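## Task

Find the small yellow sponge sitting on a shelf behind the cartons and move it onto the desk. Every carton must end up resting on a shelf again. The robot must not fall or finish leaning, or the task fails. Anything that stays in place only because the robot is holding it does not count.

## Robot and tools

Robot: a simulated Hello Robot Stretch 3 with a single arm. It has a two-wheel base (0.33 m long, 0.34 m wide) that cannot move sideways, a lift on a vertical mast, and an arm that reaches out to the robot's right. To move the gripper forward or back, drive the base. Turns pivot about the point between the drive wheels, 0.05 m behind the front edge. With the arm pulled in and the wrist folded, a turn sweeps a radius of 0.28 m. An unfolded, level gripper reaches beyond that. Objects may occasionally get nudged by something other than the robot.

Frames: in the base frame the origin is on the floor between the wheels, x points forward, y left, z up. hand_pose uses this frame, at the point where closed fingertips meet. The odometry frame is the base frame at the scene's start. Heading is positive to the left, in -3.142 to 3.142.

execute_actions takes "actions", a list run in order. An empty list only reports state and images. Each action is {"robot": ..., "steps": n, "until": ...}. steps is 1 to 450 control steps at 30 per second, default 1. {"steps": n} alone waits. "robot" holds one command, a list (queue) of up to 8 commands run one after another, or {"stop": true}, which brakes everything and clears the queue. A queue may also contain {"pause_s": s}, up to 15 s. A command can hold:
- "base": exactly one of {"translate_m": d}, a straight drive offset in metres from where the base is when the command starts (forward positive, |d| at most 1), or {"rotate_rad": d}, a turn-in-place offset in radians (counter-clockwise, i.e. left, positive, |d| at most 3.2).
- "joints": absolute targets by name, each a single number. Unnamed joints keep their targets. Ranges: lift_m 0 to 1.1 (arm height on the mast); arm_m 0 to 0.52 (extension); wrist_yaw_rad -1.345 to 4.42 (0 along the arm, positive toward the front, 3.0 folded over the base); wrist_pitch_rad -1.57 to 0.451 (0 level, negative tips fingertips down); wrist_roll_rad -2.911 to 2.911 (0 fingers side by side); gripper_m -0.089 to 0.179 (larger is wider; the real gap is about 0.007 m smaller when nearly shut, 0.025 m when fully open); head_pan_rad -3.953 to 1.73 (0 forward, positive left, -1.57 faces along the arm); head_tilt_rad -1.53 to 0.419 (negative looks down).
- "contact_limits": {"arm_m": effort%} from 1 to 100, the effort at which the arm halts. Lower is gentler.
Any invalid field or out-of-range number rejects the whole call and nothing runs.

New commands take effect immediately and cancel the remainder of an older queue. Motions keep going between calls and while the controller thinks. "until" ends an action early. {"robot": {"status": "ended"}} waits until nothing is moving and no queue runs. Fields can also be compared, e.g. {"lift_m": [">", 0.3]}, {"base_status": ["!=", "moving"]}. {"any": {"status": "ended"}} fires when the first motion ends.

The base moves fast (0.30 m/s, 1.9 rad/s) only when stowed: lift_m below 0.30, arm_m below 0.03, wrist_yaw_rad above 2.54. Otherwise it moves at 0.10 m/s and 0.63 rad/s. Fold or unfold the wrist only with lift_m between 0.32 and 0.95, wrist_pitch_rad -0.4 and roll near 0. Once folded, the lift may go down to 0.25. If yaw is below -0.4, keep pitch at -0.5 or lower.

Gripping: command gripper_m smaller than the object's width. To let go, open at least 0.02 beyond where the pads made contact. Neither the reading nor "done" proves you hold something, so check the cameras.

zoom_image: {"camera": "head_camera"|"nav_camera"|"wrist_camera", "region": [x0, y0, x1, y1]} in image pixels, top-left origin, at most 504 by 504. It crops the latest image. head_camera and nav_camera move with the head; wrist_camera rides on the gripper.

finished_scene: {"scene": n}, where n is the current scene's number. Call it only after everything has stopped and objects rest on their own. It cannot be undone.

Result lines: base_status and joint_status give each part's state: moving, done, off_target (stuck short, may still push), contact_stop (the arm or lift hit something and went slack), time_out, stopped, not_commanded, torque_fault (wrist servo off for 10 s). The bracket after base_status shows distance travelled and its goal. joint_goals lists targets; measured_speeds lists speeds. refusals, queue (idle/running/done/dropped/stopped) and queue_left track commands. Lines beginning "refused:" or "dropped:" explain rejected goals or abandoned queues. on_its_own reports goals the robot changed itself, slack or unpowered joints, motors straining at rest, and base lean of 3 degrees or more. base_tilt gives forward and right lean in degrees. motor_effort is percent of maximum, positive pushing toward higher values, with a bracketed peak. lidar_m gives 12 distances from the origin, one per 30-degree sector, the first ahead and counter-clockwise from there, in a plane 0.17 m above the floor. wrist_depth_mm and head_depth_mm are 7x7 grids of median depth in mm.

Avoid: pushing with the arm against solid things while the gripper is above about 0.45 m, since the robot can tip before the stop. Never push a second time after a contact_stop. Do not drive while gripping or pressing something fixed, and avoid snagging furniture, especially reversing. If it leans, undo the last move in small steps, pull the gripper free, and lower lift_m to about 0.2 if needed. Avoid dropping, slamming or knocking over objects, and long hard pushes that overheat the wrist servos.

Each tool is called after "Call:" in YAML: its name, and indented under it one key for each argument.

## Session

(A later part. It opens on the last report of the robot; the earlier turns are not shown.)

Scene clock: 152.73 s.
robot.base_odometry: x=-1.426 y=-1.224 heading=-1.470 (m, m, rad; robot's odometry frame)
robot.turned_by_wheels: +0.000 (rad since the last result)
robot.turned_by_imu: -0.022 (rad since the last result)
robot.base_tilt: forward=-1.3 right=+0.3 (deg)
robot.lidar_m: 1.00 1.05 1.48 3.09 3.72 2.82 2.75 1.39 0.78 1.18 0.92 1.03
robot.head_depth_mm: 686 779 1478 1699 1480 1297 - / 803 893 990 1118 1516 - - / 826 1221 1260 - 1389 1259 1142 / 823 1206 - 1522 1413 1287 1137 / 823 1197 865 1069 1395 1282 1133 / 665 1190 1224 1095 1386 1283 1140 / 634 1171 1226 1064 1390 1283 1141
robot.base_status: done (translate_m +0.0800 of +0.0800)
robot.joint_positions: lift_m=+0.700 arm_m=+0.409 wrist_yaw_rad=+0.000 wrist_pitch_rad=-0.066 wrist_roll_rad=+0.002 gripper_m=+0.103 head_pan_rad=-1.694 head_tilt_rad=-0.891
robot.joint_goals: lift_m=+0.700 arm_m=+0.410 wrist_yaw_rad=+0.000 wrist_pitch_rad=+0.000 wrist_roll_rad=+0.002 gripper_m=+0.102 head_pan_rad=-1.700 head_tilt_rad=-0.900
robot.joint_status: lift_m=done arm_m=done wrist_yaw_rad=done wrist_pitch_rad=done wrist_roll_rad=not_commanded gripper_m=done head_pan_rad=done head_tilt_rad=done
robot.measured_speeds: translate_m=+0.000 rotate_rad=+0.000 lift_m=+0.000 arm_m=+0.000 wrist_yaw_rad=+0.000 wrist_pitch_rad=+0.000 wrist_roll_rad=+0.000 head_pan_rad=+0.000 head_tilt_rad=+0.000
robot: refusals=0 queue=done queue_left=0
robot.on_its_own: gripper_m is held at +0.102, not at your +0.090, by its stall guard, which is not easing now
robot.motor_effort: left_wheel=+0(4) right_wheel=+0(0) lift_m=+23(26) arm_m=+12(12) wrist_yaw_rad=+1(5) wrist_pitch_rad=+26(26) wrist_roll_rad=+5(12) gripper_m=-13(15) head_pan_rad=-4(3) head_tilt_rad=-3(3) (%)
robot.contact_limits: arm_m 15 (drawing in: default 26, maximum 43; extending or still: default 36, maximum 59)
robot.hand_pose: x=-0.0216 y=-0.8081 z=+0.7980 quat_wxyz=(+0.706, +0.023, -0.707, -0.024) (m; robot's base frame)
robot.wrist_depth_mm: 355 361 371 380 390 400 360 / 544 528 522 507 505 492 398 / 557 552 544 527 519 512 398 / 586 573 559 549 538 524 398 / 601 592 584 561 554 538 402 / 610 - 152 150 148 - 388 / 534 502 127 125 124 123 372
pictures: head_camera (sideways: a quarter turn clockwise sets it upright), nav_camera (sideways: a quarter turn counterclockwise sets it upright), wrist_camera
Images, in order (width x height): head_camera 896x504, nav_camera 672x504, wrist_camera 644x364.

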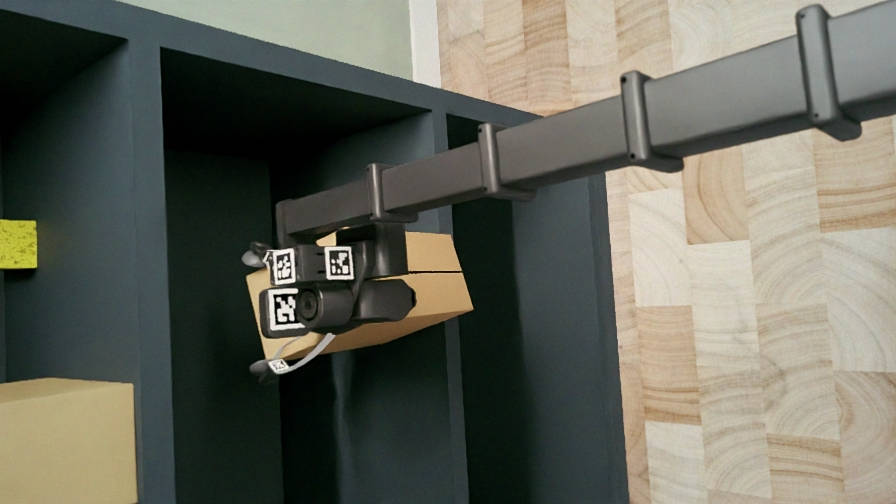

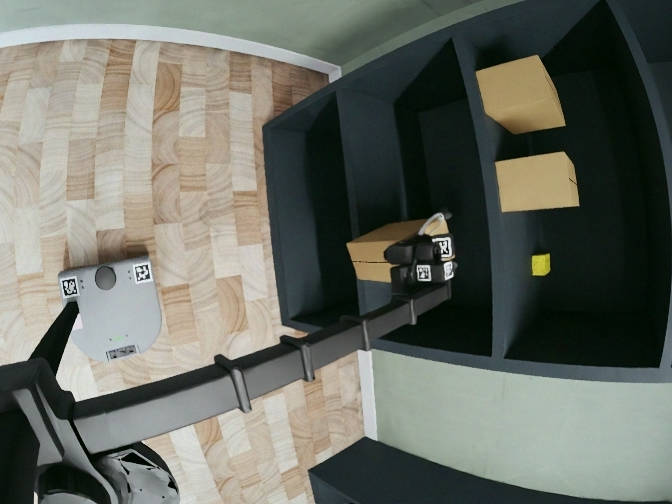

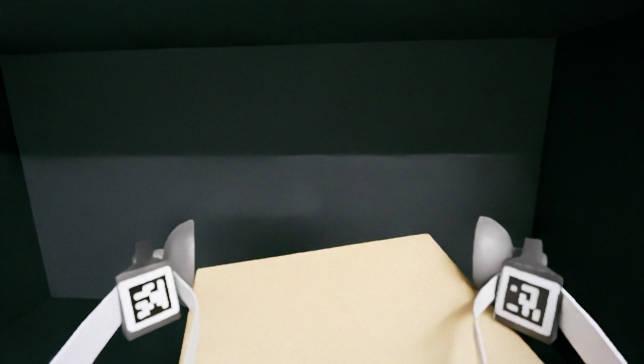

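Call:
execute_actions:
  actions:
    - {"robot":[{"joints":{"lift_m":0.715}},{"joints":{"arm_m":0.5},"contact_limits":{"arm_m":20}}],"steps":200,"until":{"robot":{"status":"ended"}}}

Scene clock: 167.70 s.
robot.base_odometry: x=-1.426 y=-1.224 heading=-1.470 (m, m, rad; robot's odometry frame)
robot.turned_by_wheels: +0.000 (rad since the last result)
robot.turned_by_imu: -0.002 (rad since the last result)
robot.base_tilt: forward=-1.1 right=+0.6 (deg)
robot.lidar_m: 1.00 1.05 1.48 3.09 3.73 2.83 2.75 1.39 0.78 1.18 0.91 1.03
robot.head_depth_mm: 684 778 1448 1693 1467 1310 - / 804 893 986 1102 1531 - - / 806 1215 1258 - 1398 1285 1139 / 807 1173 988 1063 1414 1278 1136 / 803 912 974 1059 1401 1285 1140 / 656 1179 1214 1083 1382 1282 1134 / 627 1165 1210 1054 1377 1286 1136
robot.base_status: done (translate_m +0.0800 of +0.0800)
robot.joint_positions: lift_m=+0.715 arm_m=+0.500 wrist_yaw_rad=+0.000 wrist_pitch_rad=-0.033 wrist_roll_rad=+0.006 gripper_m=+0.103 head_pan_rad=-1.694 head_tilt_rad=-0.891
robot.joint_goals: lift_m=+0.715 arm_m=+0.500 wrist_yaw_rad=+0.000 wrist_pitch_rad=+0.000 wrist_roll_rad=+0.006 gripper_m=+0.102 head_pan_rad=-1.700 head_tilt_rad=-0.900
robot.joint_status: lift_m=done arm_m=done wrist_yaw_rad=done wrist_pitch_rad=done wrist_roll_rad=not_commanded gripper_m=done head_pan_rad=done head_tilt_rad=done
robot.measured_speeds: translate_m=+0.000 rotate_rad=+0.000 lift_m=+0.000 arm_m=+0.000 wrist_yaw_rad=+0.000 wrist_pitch_rad=+0.000 wrist_roll_rad=+0.000 head_pan_rad=+0.000 head_tilt_rad=+0.000
robot: refusals=0 queue=done queue_left=0
robot.on_its_own: gripper_m is held at +0.102, not at your +0.090, by its stall guard, which is not easing now
robot.motor_effort: left_wheel=+1(3) right_wheel=+0(8) lift_m=+38(41) arm_m=+5(11) wrist_yaw_rad=-1(0) wrist_pitch_rad=+13(28) wrist_roll_rad=+2(5) gripper_m=-14(14) head_pan_rad=-4(3) head_tilt_rad=-3(3) (%)
robot.contact_limits: arm_m 20 (drawing in: default 26, maximum 43; extending or still: default 36, maximum 59)
robot.hand_pose: x=-0.0215 y=-0.8999 z=+0.8206 quat_wxyz=(+0.705, +0.012, -0.709, -0.012) (m; robot's base frame)
robot.wrist_depth_mm: 276 280 285 291 297 302 305 / 443 439 425 421 415 406 400 / 457 450 445 432 425 422 404 / 477 461 457 449 443 430 404 / 490 482 469 458 448 443 402 / 509 - 149 148 145 - 391 / 521 518 126 125 123 122 384
pictures: head_camera (sideways: a quarter turn clockwise sets it upright), nav_camera (sideways: a quarter turn counterclockwise sets it upright), wrist_camera
Images, in order (width x height): head_camera 896x504, nav_camera 672x504, wrist_camera 644x364.

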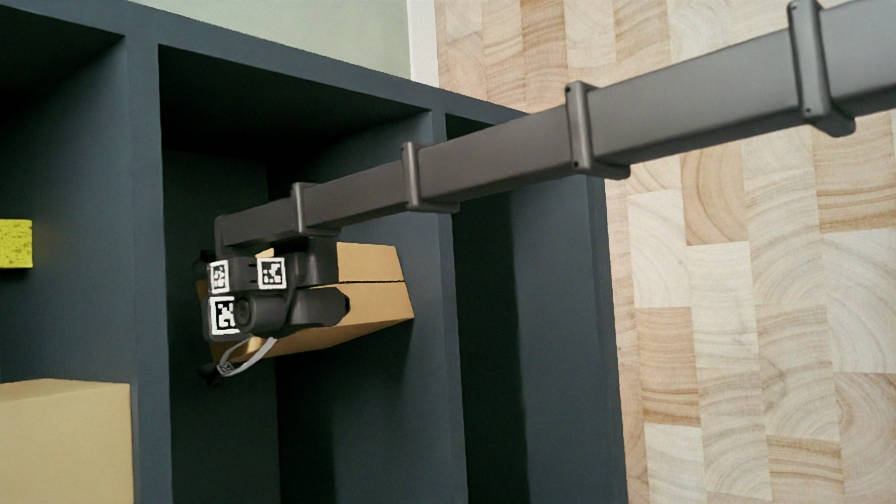

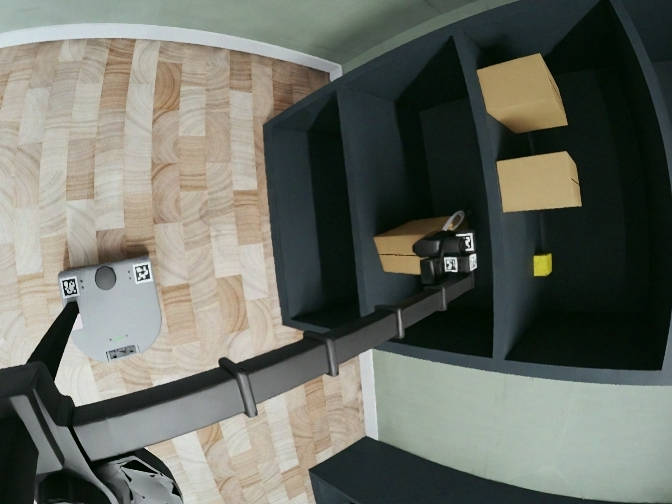

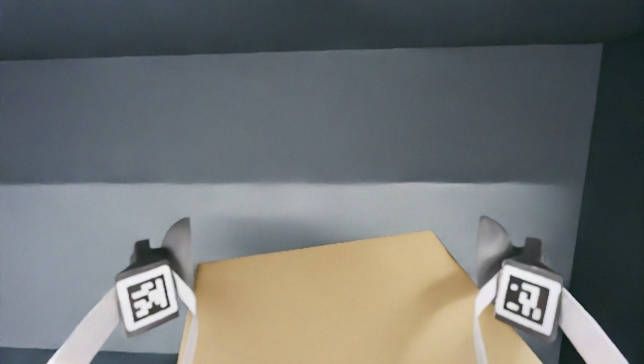

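Call:
execute_actions:
  actions:
    - {"robot":[{"joints":{"lift_m":0.703}},{"joints":{"gripper_m":0.179}},{"joints":{"lift_m":0.72}},{"joints":{"arm_m":0.0}}],"steps":300,"until":{"robot":{"status":"ended"}}}

Scene clock: 173.70 s.
robot.base_odometry: x=-1.426 y=-1.224 heading=-1.470 (m, m, rad; robot's odometry frame)
robot.turned_by_wheels: +0.000 (rad since the last result)
robot.turned_by_imu: +0.000 (rad since the last result)
robot.base_tilt: forward=-1.1 right=+0.6 (deg)
robot.lidar_m: 1.00 1.05 1.48 3.10 3.71 2.83 2.76 1.39 0.78 1.18 0.92 1.02
robot.head_depth_mm: 687 778 1485 1695 1468 1307 - / 802 890 987 1109 1512 - - / 811 1213 1249 - 1407 1288 1140 / 808 1174 998 1064 1416 1285 1138 / 806 915 992 1059 1402 1277 1140 / 659 1176 1214 1087 1382 1275 1141 / 628 1165 1212 1061 1388 1277 1130
robot.base_status: done (translate_m +0.0800 of +0.0800)
robot.joint_positions: lift_m=+0.706 arm_m=+0.500 wrist_yaw_rad=+0.000 wrist_pitch_rad=-0.014 wrist_roll_rad=+0.007 gripper_m=+0.103 head_pan_rad=-1.694 head_tilt_rad=-0.891
robot.joint_goals: lift_m=+0.706 arm_m=+0.500 wrist_yaw_rad=+0.000 wrist_pitch_rad=+0.000 wrist_roll_rad=+0.007 gripper_m=+0.102 head_pan_rad=-1.700 head_tilt_rad=-0.900
robot.joint_status: lift_m=contact_stop arm_m=done wrist_yaw_rad=done wrist_pitch_rad=done wrist_roll_rad=not_commanded gripper_m=done head_pan_rad=done head_tilt_rad=done
robot.measured_speeds: translate_m=+0.000 rotate_rad=+0.000 lift_m=+0.003 arm_m=+0.000 wrist_yaw_rad=+0.000 wrist_pitch_rad=+0.024 wrist_roll_rad=+0.000 head_pan_rad=+0.000 head_tilt_rad=+0.000
robot: refusals=0 queue=dropped queue_left=0
robot.on_its_own: gripper_m is held at +0.102, not at your +0.090, by its stall guard, which is not easing now; lift_m is slack since a contact_stop, until your next command for it
robot.motor_effort: left_wheel=-3(3) right_wheel=+4(5) lift_m=+21(37) arm_m=+4(4) wrist_yaw_rad=+0(1) wrist_pitch_rad=+5(13) wrist_roll_rad=+2(2) gripper_m=-13(14) head_pan_rad=-4(4) head_tilt_rad=-3(3) (%)
robot.contact_limits: arm_m 20 (drawing in: default 26, maximum 43; extending or still: default 36, maximum 59)
robot.hand_pose: x=-0.0215 y=-0.9005 z=+0.8172 quat_wxyz=(+0.705, +0.005, -0.709, -0.005) (m; robot's base frame)
robot.wrist_depth_mm: 259 264 270 277 278 285 289 / 444 438 432 422 417 413 399 / 461 449 442 435 429 421 401 / 475 467 454 446 439 433 400 / 491 485 467 461 450 439 401 / 506 - 151 149 148 - 390 / 522 521 126 125 123 122 372
pictures: head_camera (sideways: a quarter turn clockwise sets it upright), nav_camera (sideways: a quarter turn counterclockwise sets it upright), wrist_camera
dropped: robot: command 0 of its queue: lift_m: contact_stop
Images, in order (width x height): head_camera 896x504, nav_camera 672x504, wrist_camera 644x364.

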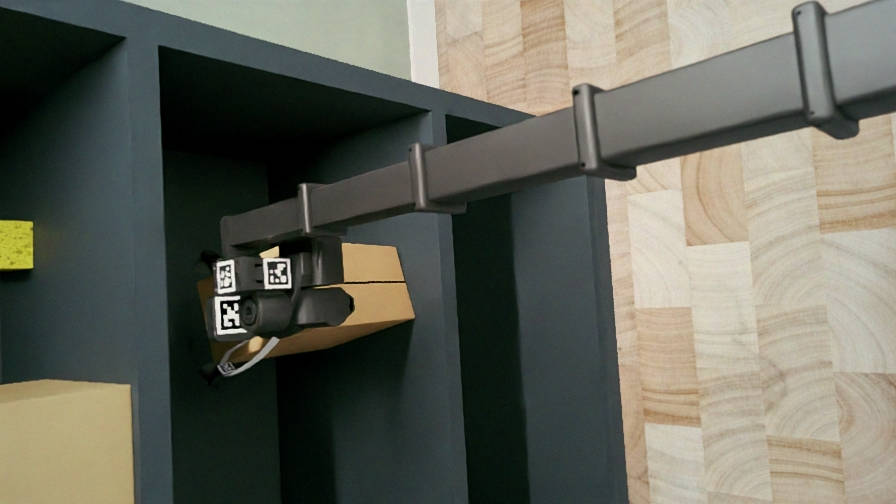

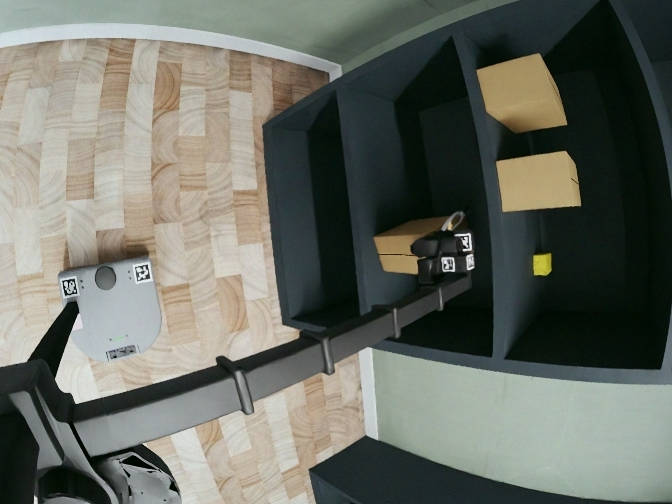

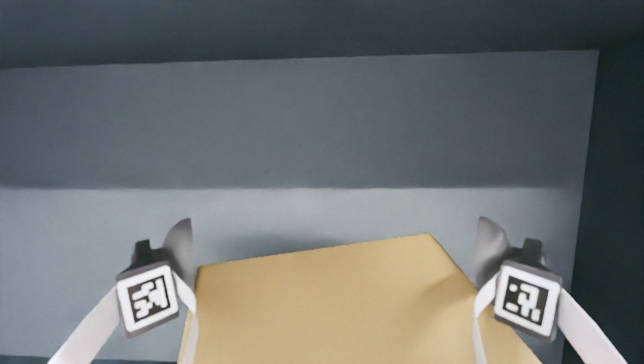

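Call:
execute_actions:
  actions:
    - {"robot":[{"joints":{"gripper_m":0.179}},{"joints":{"lift_m":0.735}},{"joints":{"arm_m":0.0}},{"joints":{"lift_m":0.93,"head_tilt_rad":-0.6}}],"steps":400,"until":{"robot":{"status":"ended"}}}

Scene clock: 195.60 s.
robot.base_odometry: x=-1.426 y=-1.224 heading=-1.470 (m, m, rad; robot's odometry frame)
robot.turned_by_wheels: +0.000 (rad since the last result)
robot.turned_by_imu: +0.003 (rad since the last result)
robot.base_tilt: forward=-1.1 right=+0.6 (deg)
robot.lidar_m: 1.00 1.05 1.47 3.10 3.71 2.82 2.76 1.39 0.78 1.18 0.91 1.03
robot.head_depth_mm: 674 692 773 1369 1608 - - / 903 923 827 963 991 - - / 997 1094 837 1337 1104 - - / 989 1073 839 1280 - - - / 984 1076 837 1015 1031 - 1231 / 973 732 732 1293 1101 1373 1229 / 971 675 718 1282 1069 1360 1218
robot.base_status: done (translate_m +0.0800 of +0.0800)
robot.joint_positions: lift_m=+0.930 arm_m=+0.000 wrist_yaw_rad=+0.000 wrist_pitch_rad=-0.020 wrist_roll_rad=+0.007 gripper_m=+0.179 head_pan_rad=-1.694 head_tilt_rad=-0.606
robot.joint_goals: lift_m=+0.930 arm_m=+0.000 wrist_yaw_rad=+0.000 wrist_pitch_rad=+0.000 wrist_roll_rad=+0.007 gripper_m=+0.179 head_pan_rad=-1.700 head_tilt_rad=-0.600
robot.joint_status: lift_m=done arm_m=done wrist_yaw_rad=done wrist_pitch_rad=done wrist_roll_rad=not_commanded gripper_m=done head_pan_rad=done head_tilt_rad=done
robot.measured_speeds: translate_m=+0.000 rotate_rad=+0.000 lift_m=+0.000 arm_m=+0.000 wrist_yaw_rad=+0.000 wrist_pitch_rad=+0.000 wrist_roll_rad=+0.000 head_pan_rad=+0.000 head_tilt_rad=+0.000
robot: refusals=0 queue=done queue_left=0
robot.motor_effort: left_wheel=+0(2) right_wheel=+0(6) lift_m=+38(39) arm_m=-4(6) wrist_yaw_rad=-1(0) wrist_pitch_rad=+7(7) wrist_roll_rad=+2(2) gripper_m=+1(86) head_pan_rad=-4(4) head_tilt_rad=+2(15) (%)
robot.hand_pose: x=-0.0215 y=-0.4010 z=+1.0391 quat_wxyz=(+0.705, +0.007, -0.709, -0.007) (m; robot's base frame)
robot.wrist_depth_mm: 661 900 886 895 859 593 837 / 594 791 719 904 881 591 851 / 560 539 502 919 908 593 887 / 537 535 514 582 600 513 915 / 654 877 - 978 969 595 942 / 621 - - 755 991 645 - / 666 893 911 625 882 623 -
pictures: head_camera (sideways: a quarter turn clockwise sets it upright), nav_camera (sideways: a quarter turn counterclockwise sets it upright), wrist_camera
Images, in order (width x height): head_camera 896x504, nav_camera 672x504, wrist_camera 644x364.

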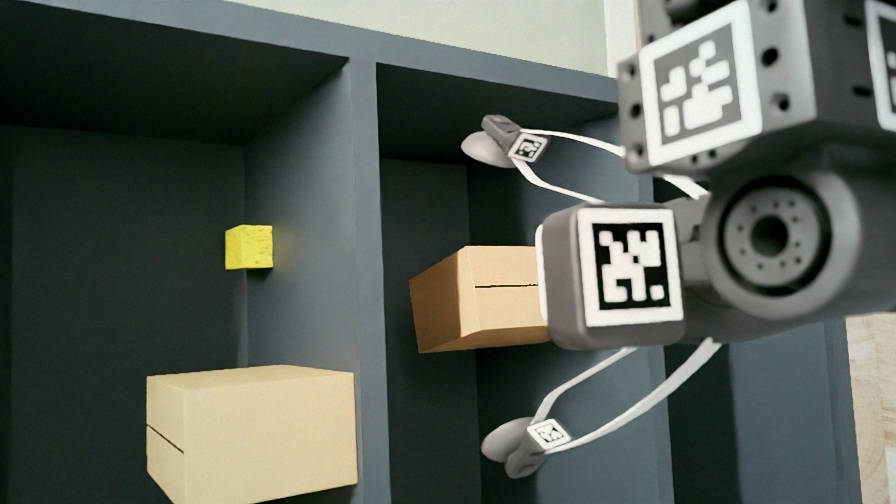

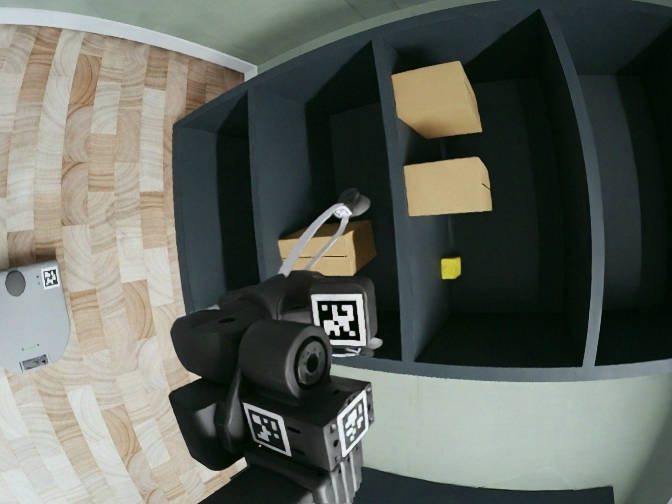

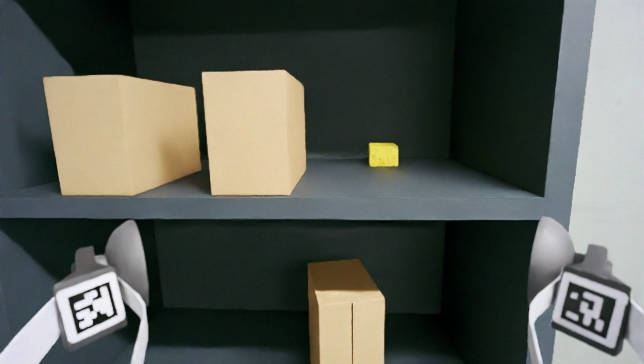

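Call:
execute_actions:
  actions:
    - {"robot":[{"base":{"rotate_rad":-0.555}},{"base":{"translate_m":0.27}},{"base":{"rotate_rad":0.5}},{"base":{"translate_m":-0.297}},{"joints":{"lift_m":0.945,"gripper_m":0.14,"wrist_pitch_rad":-0.13}},{"joints":{"arm_m":0.25},"contact_limits":{"arm_m":15}}],"steps":450,"until":{"robot":{"status":"ended"}}}
    - {"steps":100,"until":{"robot":{"status":"ended"}}}

Scene clock: 226.30 s.
robot.base_odometry: x=-1.558 y=-1.170 heading=-1.525 (m, m, rad; robot's odometry frame)
robot.turned_by_wheels: -0.055 (rad since the last result)
robot.turned_by_imu: -0.050 (rad since the last result)
robot.base_tilt: forward=-1.0 right=+0.7 (deg)
robot.lidar_m: 1.06 1.10 1.48 3.21 3.81 2.81 2.69 1.28 0.64 0.82 0.88 0.86
robot.head_depth_mm: 511 1005 1141 - - 1445 1283 / 579 600 618 - 804 1444 1276 / 809 851 846 - 1002 946 1144 / 882 970 - - 1106 947 1205 / 871 954 884 875 871 918 1203 / 863 940 863 667 824 894 1203 / 848 909 740 664 1105 894 1203
robot.base_status: done (translate_m -0.2970 of -0.2970)
robot.joint_positions: lift_m=+0.945 arm_m=+0.250 wrist_yaw_rad=+0.000 wrist_pitch_rad=-0.148 wrist_roll_rad=+0.007 gripper_m=+0.140 head_pan_rad=-1.694 head_tilt_rad=-0.606
robot.joint_goals: lift_m=+0.945 arm_m=+0.250 wrist_yaw_rad=+0.000 wrist_pitch_rad=-0.130 wrist_roll_rad=+0.007 gripper_m=+0.140 head_pan_rad=-1.700 head_tilt_rad=-0.600
robot.joint_status: lift_m=done arm_m=done wrist_yaw_rad=done wrist_pitch_rad=done wrist_roll_rad=not_commanded gripper_m=done head_pan_rad=done head_tilt_rad=done
robot.measured_speeds: translate_m=+0.000 rotate_rad=+0.000 lift_m=+0.000 arm_m=+0.000 wrist_yaw_rad=+0.000 wrist_pitch_rad=+0.000 wrist_roll_rad=+0.000 head_pan_rad=+0.000 head_tilt_rad=+0.000
robot: refusals=0 queue=done queue_left=0
robot.motor_effort: left_wheel=-2(9) right_wheel=+3(7) lift_m=+38(40) arm_m=+4(2) wrist_yaw_rad=-1(1) wrist_pitch_rad=+7(5) wrist_roll_rad=+2(2) gripper_m=+0(83) head_pan_rad=-3(3) head_tilt_rad=+2(3) (%)
robot.contact_limits: arm_m 15 (drawing in: default 26, maximum 43; extending or still: default 36, maximum 59)
robot.hand_pose: x=-0.0215 y=-0.6445 z=+1.0216 quat_wxyz=(+0.703, +0.052, -0.707, -0.053) (m; robot's base frame)
robot.wrist_depth_mm: 215 310 514 507 506 365 241 / 216 306 532 530 526 366 244 / 214 307 554 552 546 371 244 / 212 305 383 374 367 335 245 / 212 264 263 258 256 267 234 / 197 - 199 197 195 - 192 / 169 156 160 159 158 151 154
pictures: head_camera (sideways: a quarter turn clockwise sets it upright), nav_camera (sideways: a quarter turn counterclockwise sets it upright), wrist_camera
Images, in order (width x height): head_camera 896x504, nav_camera 672x504, wrist_camera 644x364.

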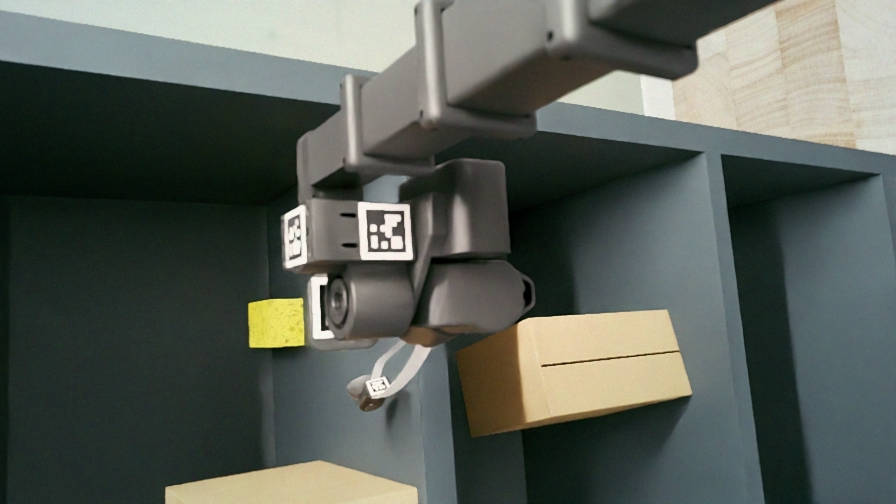

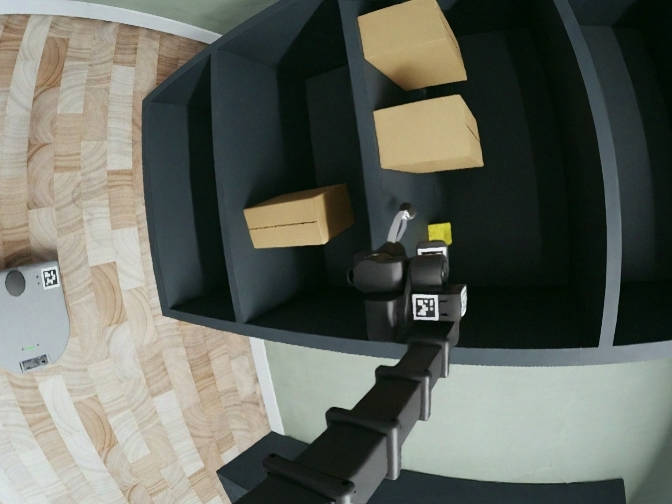

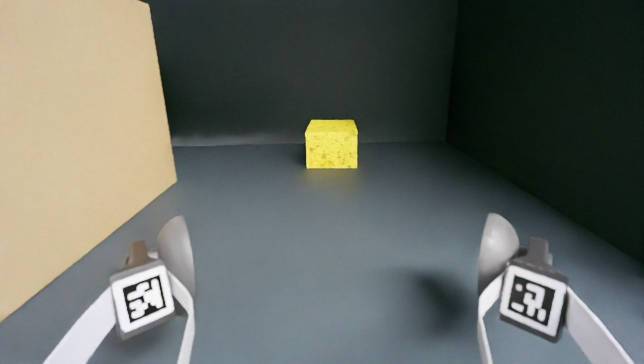

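Call:
execute_actions:
  actions:
    - {"robot":{"joints":{"arm_m":0.45},"contact_limits":{"arm_m":11}},"steps":200,"until":{"robot":{"status":"ended"}}}

Scene clock: 239.03 s.
robot.base_odometry: x=-1.558 y=-1.170 heading=-1.525 (m, m, rad; robot's odometry frame)
robot.turned_by_wheels: +0.000 (rad since the last result)
robot.turned_by_imu: +0.001 (rad since the last result)
robot.base_tilt: forward=-1.0 right=+0.5 (deg)
robot.lidar_m: 1.06 1.10 1.48 3.24 3.79 2.80 2.69 1.27 0.64 0.82 0.88 0.86
robot.head_depth_mm: 511 992 1142 1248 - 1478 1282 / 580 600 616 - 792 1448 1284 / 808 841 - 884 1001 944 1147 / 883 955 - 1198 1101 944 1199 / 872 943 - 892 877 918 1204 / 862 941 809 667 827 895 1201 / 849 911 739 666 1102 895 1202
robot.base_status: done (translate_m -0.2970 of -0.2970)
robot.joint_positions: lift_m=+0.945 arm_m=+0.450 wrist_yaw_rad=+0.000 wrist_pitch_rad=-0.149 wrist_roll_rad=+0.007 gripper_m=+0.140 head_pan_rad=-1.694 head_tilt_rad=-0.606
robot.joint_goals: lift_m=+0.945 arm_m=+0.450 wrist_yaw_rad=+0.000 wrist_pitch_rad=-0.130 wrist_roll_rad=+0.007 gripper_m=+0.140 head_pan_rad=-1.700 head_tilt_rad=-0.600
robot.joint_status: lift_m=done arm_m=done wrist_yaw_rad=done wrist_pitch_rad=done wrist_roll_rad=not_commanded gripper_m=done head_pan_rad=done head_tilt_rad=done
robot.measured_speeds: translate_m=+0.000 rotate_rad=+0.000 lift_m=+0.000 arm_m=+0.000 wrist_yaw_rad=+0.000 wrist_pitch_rad=+0.000 wrist_roll_rad=+0.000 head_pan_rad=+0.000 head_tilt_rad=+0.000
robot: refusals=0 queue=done queue_left=0
robot.motor_effort: left_wheel=-2(2) right_wheel=+3(2) lift_m=+38(38) arm_m=+4(6) wrist_yaw_rad=+0(0) wrist_pitch_rad=+7(7) wrist_roll_rad=+2(2) gripper_m=+1(1) head_pan_rad=-3(4) head_tilt_rad=+1(2) (%)
robot.contact_limits: arm_m 11 (drawing in: default 26, maximum 43; extending or still: default 36, maximum 59)
robot.hand_pose: x=-0.0215 y=-0.8445 z=+1.0215 quat_wxyz=(+0.703, +0.052, -0.707, -0.053) (m; robot's base frame)
robot.wrist_depth_mm: 329 326 326 325 326 321 239 / 343 343 340 342 342 337 240 / 360 359 358 354 355 350 240 / 370 371 368 231 366 330 241 / 266 279 259 231 251 265 230 / 201 - 198 196 194 - 191 / 168 155 160 158 157 150 154
pictures: head_camera (sideways: a quarter turn clockwise sets it upright), nav_camera (sideways: a quarter turn counterclockwise sets it upright), wrist_camera
Images, in order (width x height): head_camera 896x504, nav_camera 672x504, wrist_camera 644x364.

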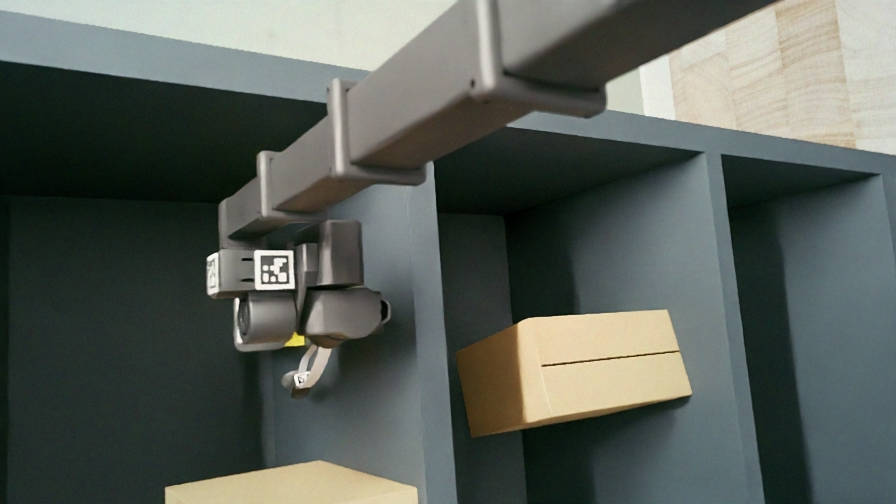

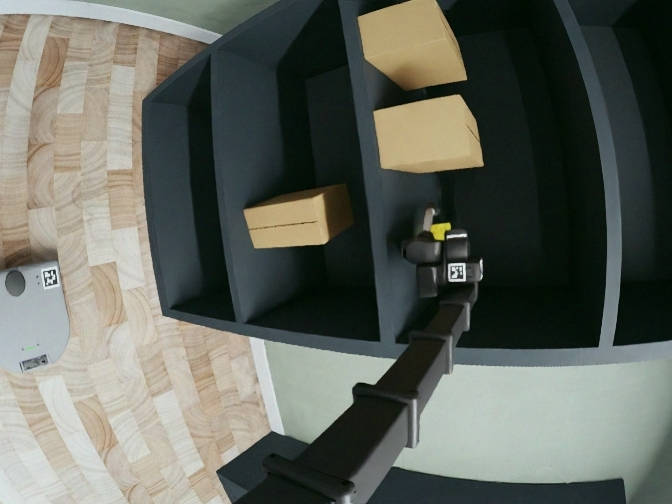

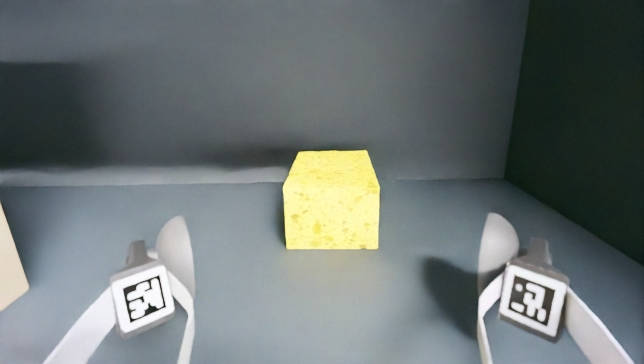

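Call:
execute_actions:
  actions:
    - {"robot":[{"joints":{"arm_m":0.512},"contact_limits":{"arm_m":11}},{"joints":{"lift_m":0.939}},{"joints":{"gripper_m":0.035}},{"joints":{"lift_m":0.965}},{"joints":{"arm_m":0.0,"head_pan_rad":0,"head_tilt_rad":-0.4}}],"steps":450,"until":{"robot":{"status":"ended"}}}

Scene clock: 257.10 s.
robot.base_odometry: x=-1.558 y=-1.170 heading=-1.525 (m, m, rad; robot's odometry frame)
robot.turned_by_wheels: +0.000 (rad since the last result)
robot.turned_by_imu: +0.003 (rad since the last result)
robot.base_tilt: forward=-1.0 right=+0.6 (deg)
robot.lidar_m: 1.06 1.09 1.48 3.24 3.81 2.80 2.69 1.27 0.64 0.82 0.88 0.86
robot.head_depth_mm: 896 954 1019 1089 1176 1271 1371 / 898 953 1014 1090 1181 1278 1368 / 892 950 1013 1086 1170 1265 1368 / 892 948 1010 1082 1165 1264 1361 / 886 948 1006 1076 1160 1257 1355 / 888 941 1004 1072 1155 1252 1360 / 884 940 1003 1070 1154 1252 1360
robot.base_status: done (translate_m -0.2970 of -0.2970)
robot.joint_positions: lift_m=+0.965 arm_m=+0.000 wrist_yaw_rad=+0.000 wrist_pitch_rad=-0.151 wrist_roll_rad=+0.007 gripper_m=+0.036 head_pan_rad=-0.007 head_tilt_rad=-0.409
robot.joint_goals: lift_m=+0.965 arm_m=+0.000 wrist_yaw_rad=+0.000 wrist_pitch_rad=-0.130 wrist_roll_rad=+0.007 gripper_m=+0.035 head_pan_rad=+0.000 head_tilt_rad=-0.400
robot.joint_status: lift_m=done arm_m=done wrist_yaw_rad=done wrist_pitch_rad=done wrist_roll_rad=not_commanded gripper_m=done head_pan_rad=done head_tilt_rad=done
robot.measured_speeds: translate_m=+0.000 rotate_rad=+0.000 lift_m=+0.000 arm_m=+0.000 wrist_yaw_rad=+0.000 wrist_pitch_rad=+0.000 wrist_roll_rad=+0.000 head_pan_rad=+0.000 head_tilt_rad=+0.000
robot: refusals=0 queue=done queue_left=0
robot.motor_effort: left_wheel=-2(2) right_wheel=+2(2) lift_m=+38(40) arm_m=-4(5) wrist_yaw_rad=+1(1) wrist_pitch_rad=+8(8) wrist_roll_rad=+2(2) gripper_m=-10(80) head_pan_rad=+4(57) head_tilt_rad=+3(12) (%)
robot.hand_pose: x=-0.0215 y=-0.3950 z=+1.0409 quat_wxyz=(+0.703, +0.053, -0.707, -0.054) (m; robot's base frame)
robot.wrist_depth_mm: 741 736 729 736 720 372 730 / 407 353 753 774 754 378 781 / 461 371 580 789 665 376 819 / 438 384 444 215 429 374 849 / 713 905 386 165 273 391 892 / 789 940 - 172 171 449 939 / 783 814 771 556 775 501 -
pictures: head_camera (sideways: a quarter turn clockwise sets it upright), nav_camera (sideways: a quarter turn counterclockwise sets it upright), wrist_camera
Images, in order (width x height): head_camera 896x504, nav_camera 672x504, wrist_camera 644x364.

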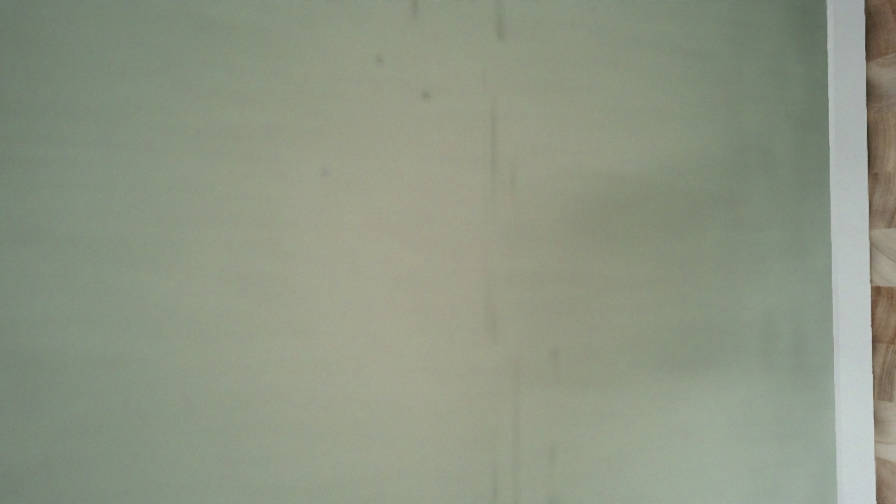

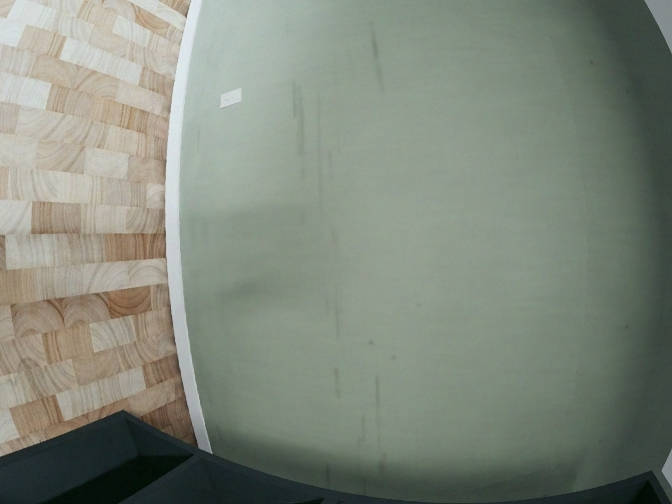

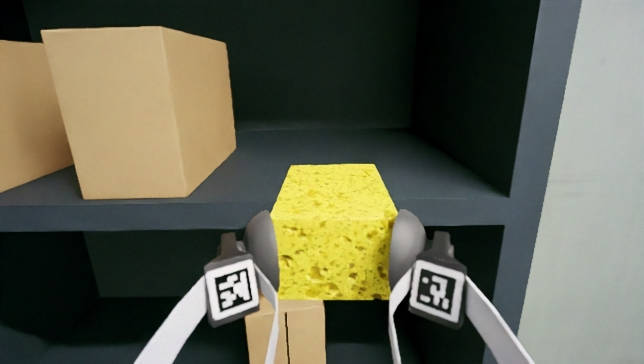

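Call:
execute_actions:
  actions:
    - {"robot":[{"base":{"rotate_rad":1.83},"joints":{"lift_m":0.9,"head_tilt_rad":-0.5}},{"base":{"translate_m":1.0}},{"base":{"translate_m":1.0}}],"steps":450,"until":{"robot":{"status":"ended"}}}
    - {"steps":400,"until":{"robot":{"status":"ended"}}}

Scene clock: 301.37 s.
robot.base_odometry: x=+0.350 y=-0.569 heading=+0.305 (m, m, rad; robot's odometry frame)
robot.turned_by_wheels: +1.830 (rad since the last result)
robot.turned_by_imu: +1.815 (rad since the last result)
robot.base_tilt: forward=-1.1 right=+0.7 (deg)
robot.lidar_m: 1.44 1.46 2.19 2.19 2.52 2.62 2.55 1.82 1.53 1.54 1.80 1.39
robot.head_depth_mm: 1432 1529 1651 1364 1930 1690 1383 / 1458 1559 1689 1362 1927 1693 1380 / 1493 1614 1741 1364 1993 1683 1384 / 1535 1651 1768 1356 1996 1682 1380 / 1559 1689 1814 1363 2096 1688 1376 / 1603 1731 1854 1362 1813 1682 1376 / 1653 1780 1934 1359 2159 1684 1378
robot.base_status: done (translate_m +1.0000 of +1.0000)
robot.joint_positions: lift_m=+0.900 arm_m=+0.000 wrist_yaw_rad=+0.000 wrist_pitch_rad=-0.151 wrist_roll_rad=+0.007 gripper_m=+0.036 head_pan_rad=-0.007 head_tilt_rad=-0.494
robot.joint_goals: lift_m=+0.900 arm_m=+0.000 wrist_yaw_rad=+0.000 wrist_pitch_rad=-0.130 wrist_roll_rad=+0.007 gripper_m=+0.035 head_pan_rad=+0.000 head_tilt_rad=-0.500
robot.joint_status: lift_m=done arm_m=done wrist_yaw_rad=done wrist_pitch_rad=done wrist_roll_rad=not_commanded gripper_m=done head_pan_rad=done head_tilt_rad=done
robot.measured_speeds: translate_m=+0.000 rotate_rad=+0.000 lift_m=+0.000 arm_m=+0.000 wrist_yaw_rad=+0.000 wrist_pitch_rad=+0.000 wrist_roll_rad=+0.000 head_pan_rad=+0.000 head_tilt_rad=+0.000
robot: refusals=0 queue=done queue_left=0
robot.motor_effort: left_wheel=-2(8) right_wheel=+2(7) lift_m=+18(38) arm_m=-4(5) wrist_yaw_rad=+0(0) wrist_pitch_rad=+8(8) wrist_roll_rad=+2(2) gripper_m=-10(11) head_pan_rad=+5(5) head_tilt_rad=-2(8) (%)
robot.hand_pose: x=-0.0215 y=-0.3950 z=+0.9767 quat_wxyz=(+0.703, +0.054, -0.707, -0.054) (m; robot's base frame)
robot.wrist_depth_mm: - - - - - - - / - - - - - - - / - - - - - - - / - - - 215 - - - / - - - 166 - - - / - - - 172 171 - - / - - - - - - -
pictures: head_camera (sideways: a quarter turn clockwise sets it upright), nav_camera (sideways: a quarter turn counterclockwise sets it upright), wrist_camera
Images, in order (width x height): head_camera 896x504, nav_camera 672x504, wrist_camera 644x364.

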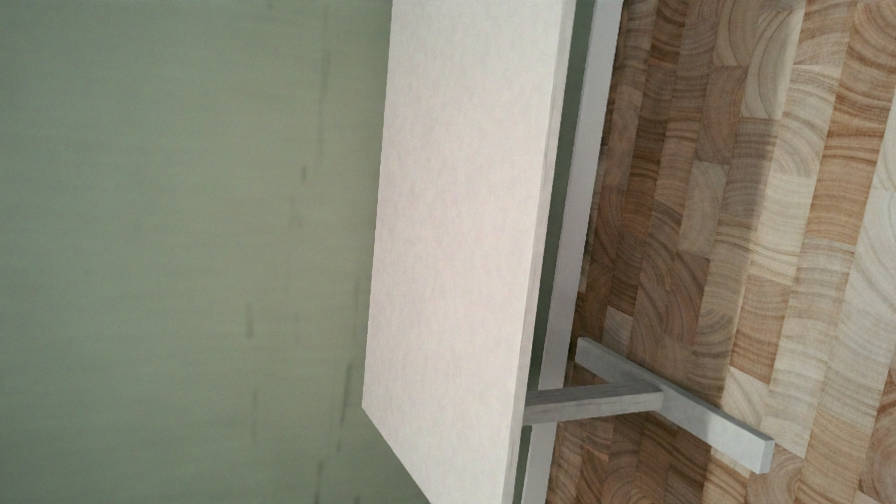

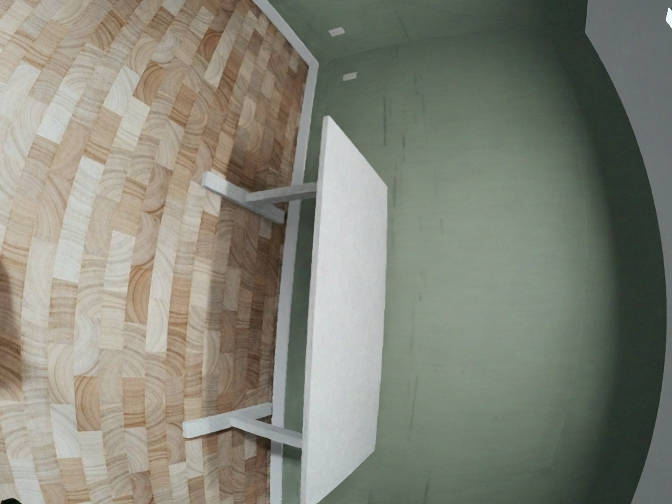

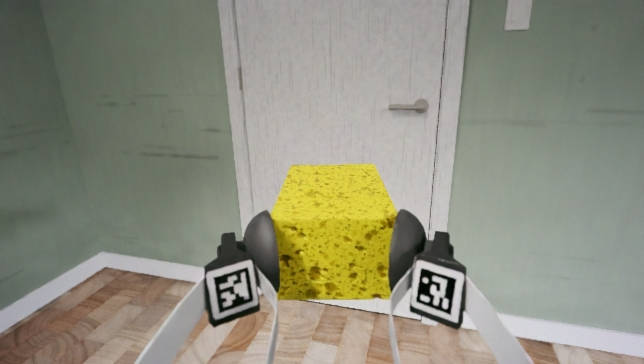

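Call:
execute_actions:
  actions:
    - {"robot":[{"base":{"rotate_rad":-0.25}},{"base":{"translate_m":0.25}},{"base":{"rotate_rad":1.571},"joints":{"head_pan_rad":-1.57,"head_tilt_rad":-0.7}},{"joints":{"arm_m":0.25}}],"steps":450,"until":{"robot":{"status":"ended"}}}

Scene clock: 326.10 s.
robot.base_odometry: x=+0.599 y=-0.556 heading=+1.626 (m, m, rad; robot's odometry frame)
robot.turned_by_wheels: +1.321 (rad since the last result)
robot.turned_by_imu: +1.309 (rad since the last result)
robot.base_tilt: forward=-1.0 right=+0.7 (deg)
robot.lidar_m: 2.19 2.28 3.15 2.81 2.19 1.62 1.54 1.61 1.17 1.50 1.22 2.15
robot.head_depth_mm: 1271 1408 1370 - 1639 1427 1222 / 1273 1409 1435 - 1719 1433 1223 / 1276 1417 1438 - 1719 1425 1227 / 1275 1420 1430 919 1727 1430 1220 / 1276 1420 1294 958 1716 1429 1222 / 1275 1419 1285 951 1718 1431 1218 / 1282 1423 1286 954 1717 1429 1218
robot.base_status: done (rotate_rad +1.5709 of +1.5710)
robot.joint_positions: lift_m=+0.900 arm_m=+0.250 wrist_yaw_rad=+0.000 wrist_pitch_rad=-0.151 wrist_roll_rad=+0.007 gripper_m=+0.036 head_pan_rad=-1.563 head_tilt_rad=-0.691
robot.joint_goals: lift_m=+0.900 arm_m=+0.250 wrist_yaw_rad=+0.000 wrist_pitch_rad=-0.130 wrist_roll_rad=+0.007 gripper_m=+0.035 head_pan_rad=-1.570 head_tilt_rad=-0.700
robot.joint_status: lift_m=done arm_m=done wrist_yaw_rad=done wrist_pitch_rad=done wrist_roll_rad=not_commanded gripper_m=done head_pan_rad=done head_tilt_rad=done
robot.measured_speeds: translate_m=+0.000 rotate_rad=+0.000 lift_m=+0.000 arm_m=+0.000 wrist_yaw_rad=+0.000 wrist_pitch_rad=+0.000 wrist_roll_rad=+0.000 head_pan_rad=+0.000 head_tilt_rad=+0.000
robot: refusals=0 queue=done queue_left=0
robot.motor_effort: left_wheel=-2(8) right_wheel=+3(7) lift_m=+18(18) arm_m=+5(4) wrist_yaw_rad=+0(1) wrist_pitch_rad=+8(8) wrist_roll_rad=+2(2) gripper_m=-11(11) head_pan_rad=-4(56) head_tilt_rad=-3(15) (%)
robot.hand_pose: x=-0.0215 y=-0.6443 z=+0.9767 quat_wxyz=(+0.703, +0.054, -0.707, -0.054) (m; robot's base frame)
robot.wrist_depth_mm: 949 934 929 933 923 901 881 / 989 995 973 950 965 946 913 / - - - - - 976 959 / - - - 216 - - - / 769 768 794 165 429 731 718 / 585 577 - 172 171 561 551 / 469 468 471 462 457 452 451
pictures: head_camera (sideways: a quarter turn clockwise sets it upright), nav_camera (sideways: a quarter turn counterclockwise sets it upright), wrist_camera
Images, in order (width x height): head_camera 896x504, nav_camera 672x504, wrist_camera 644x364.

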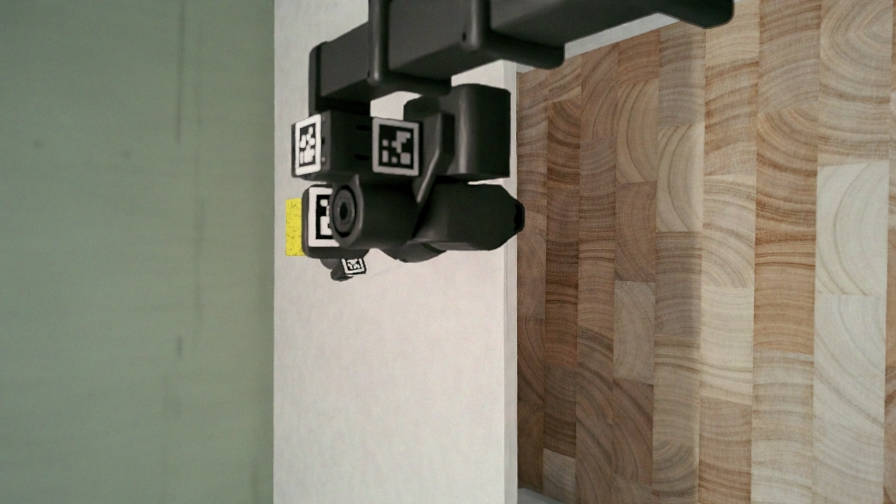

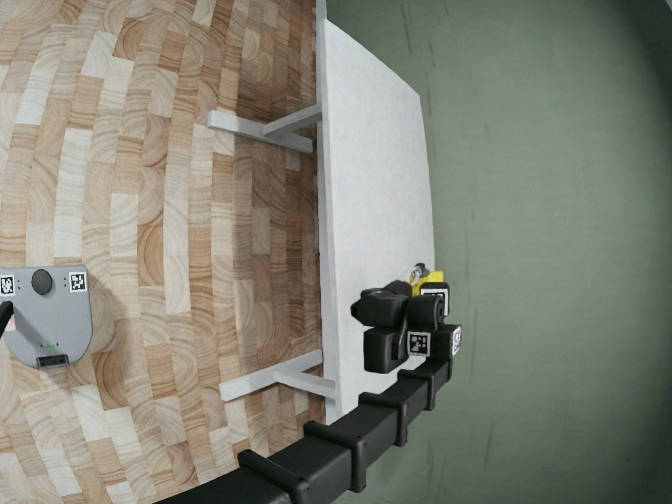

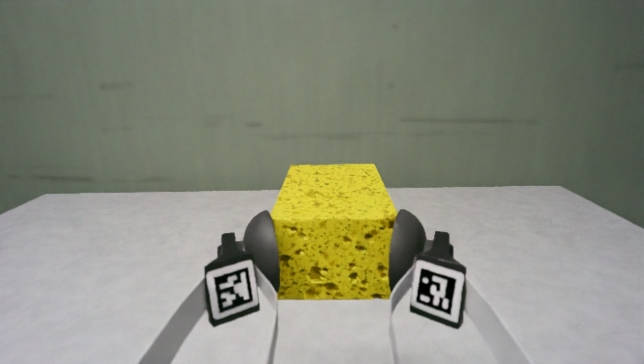

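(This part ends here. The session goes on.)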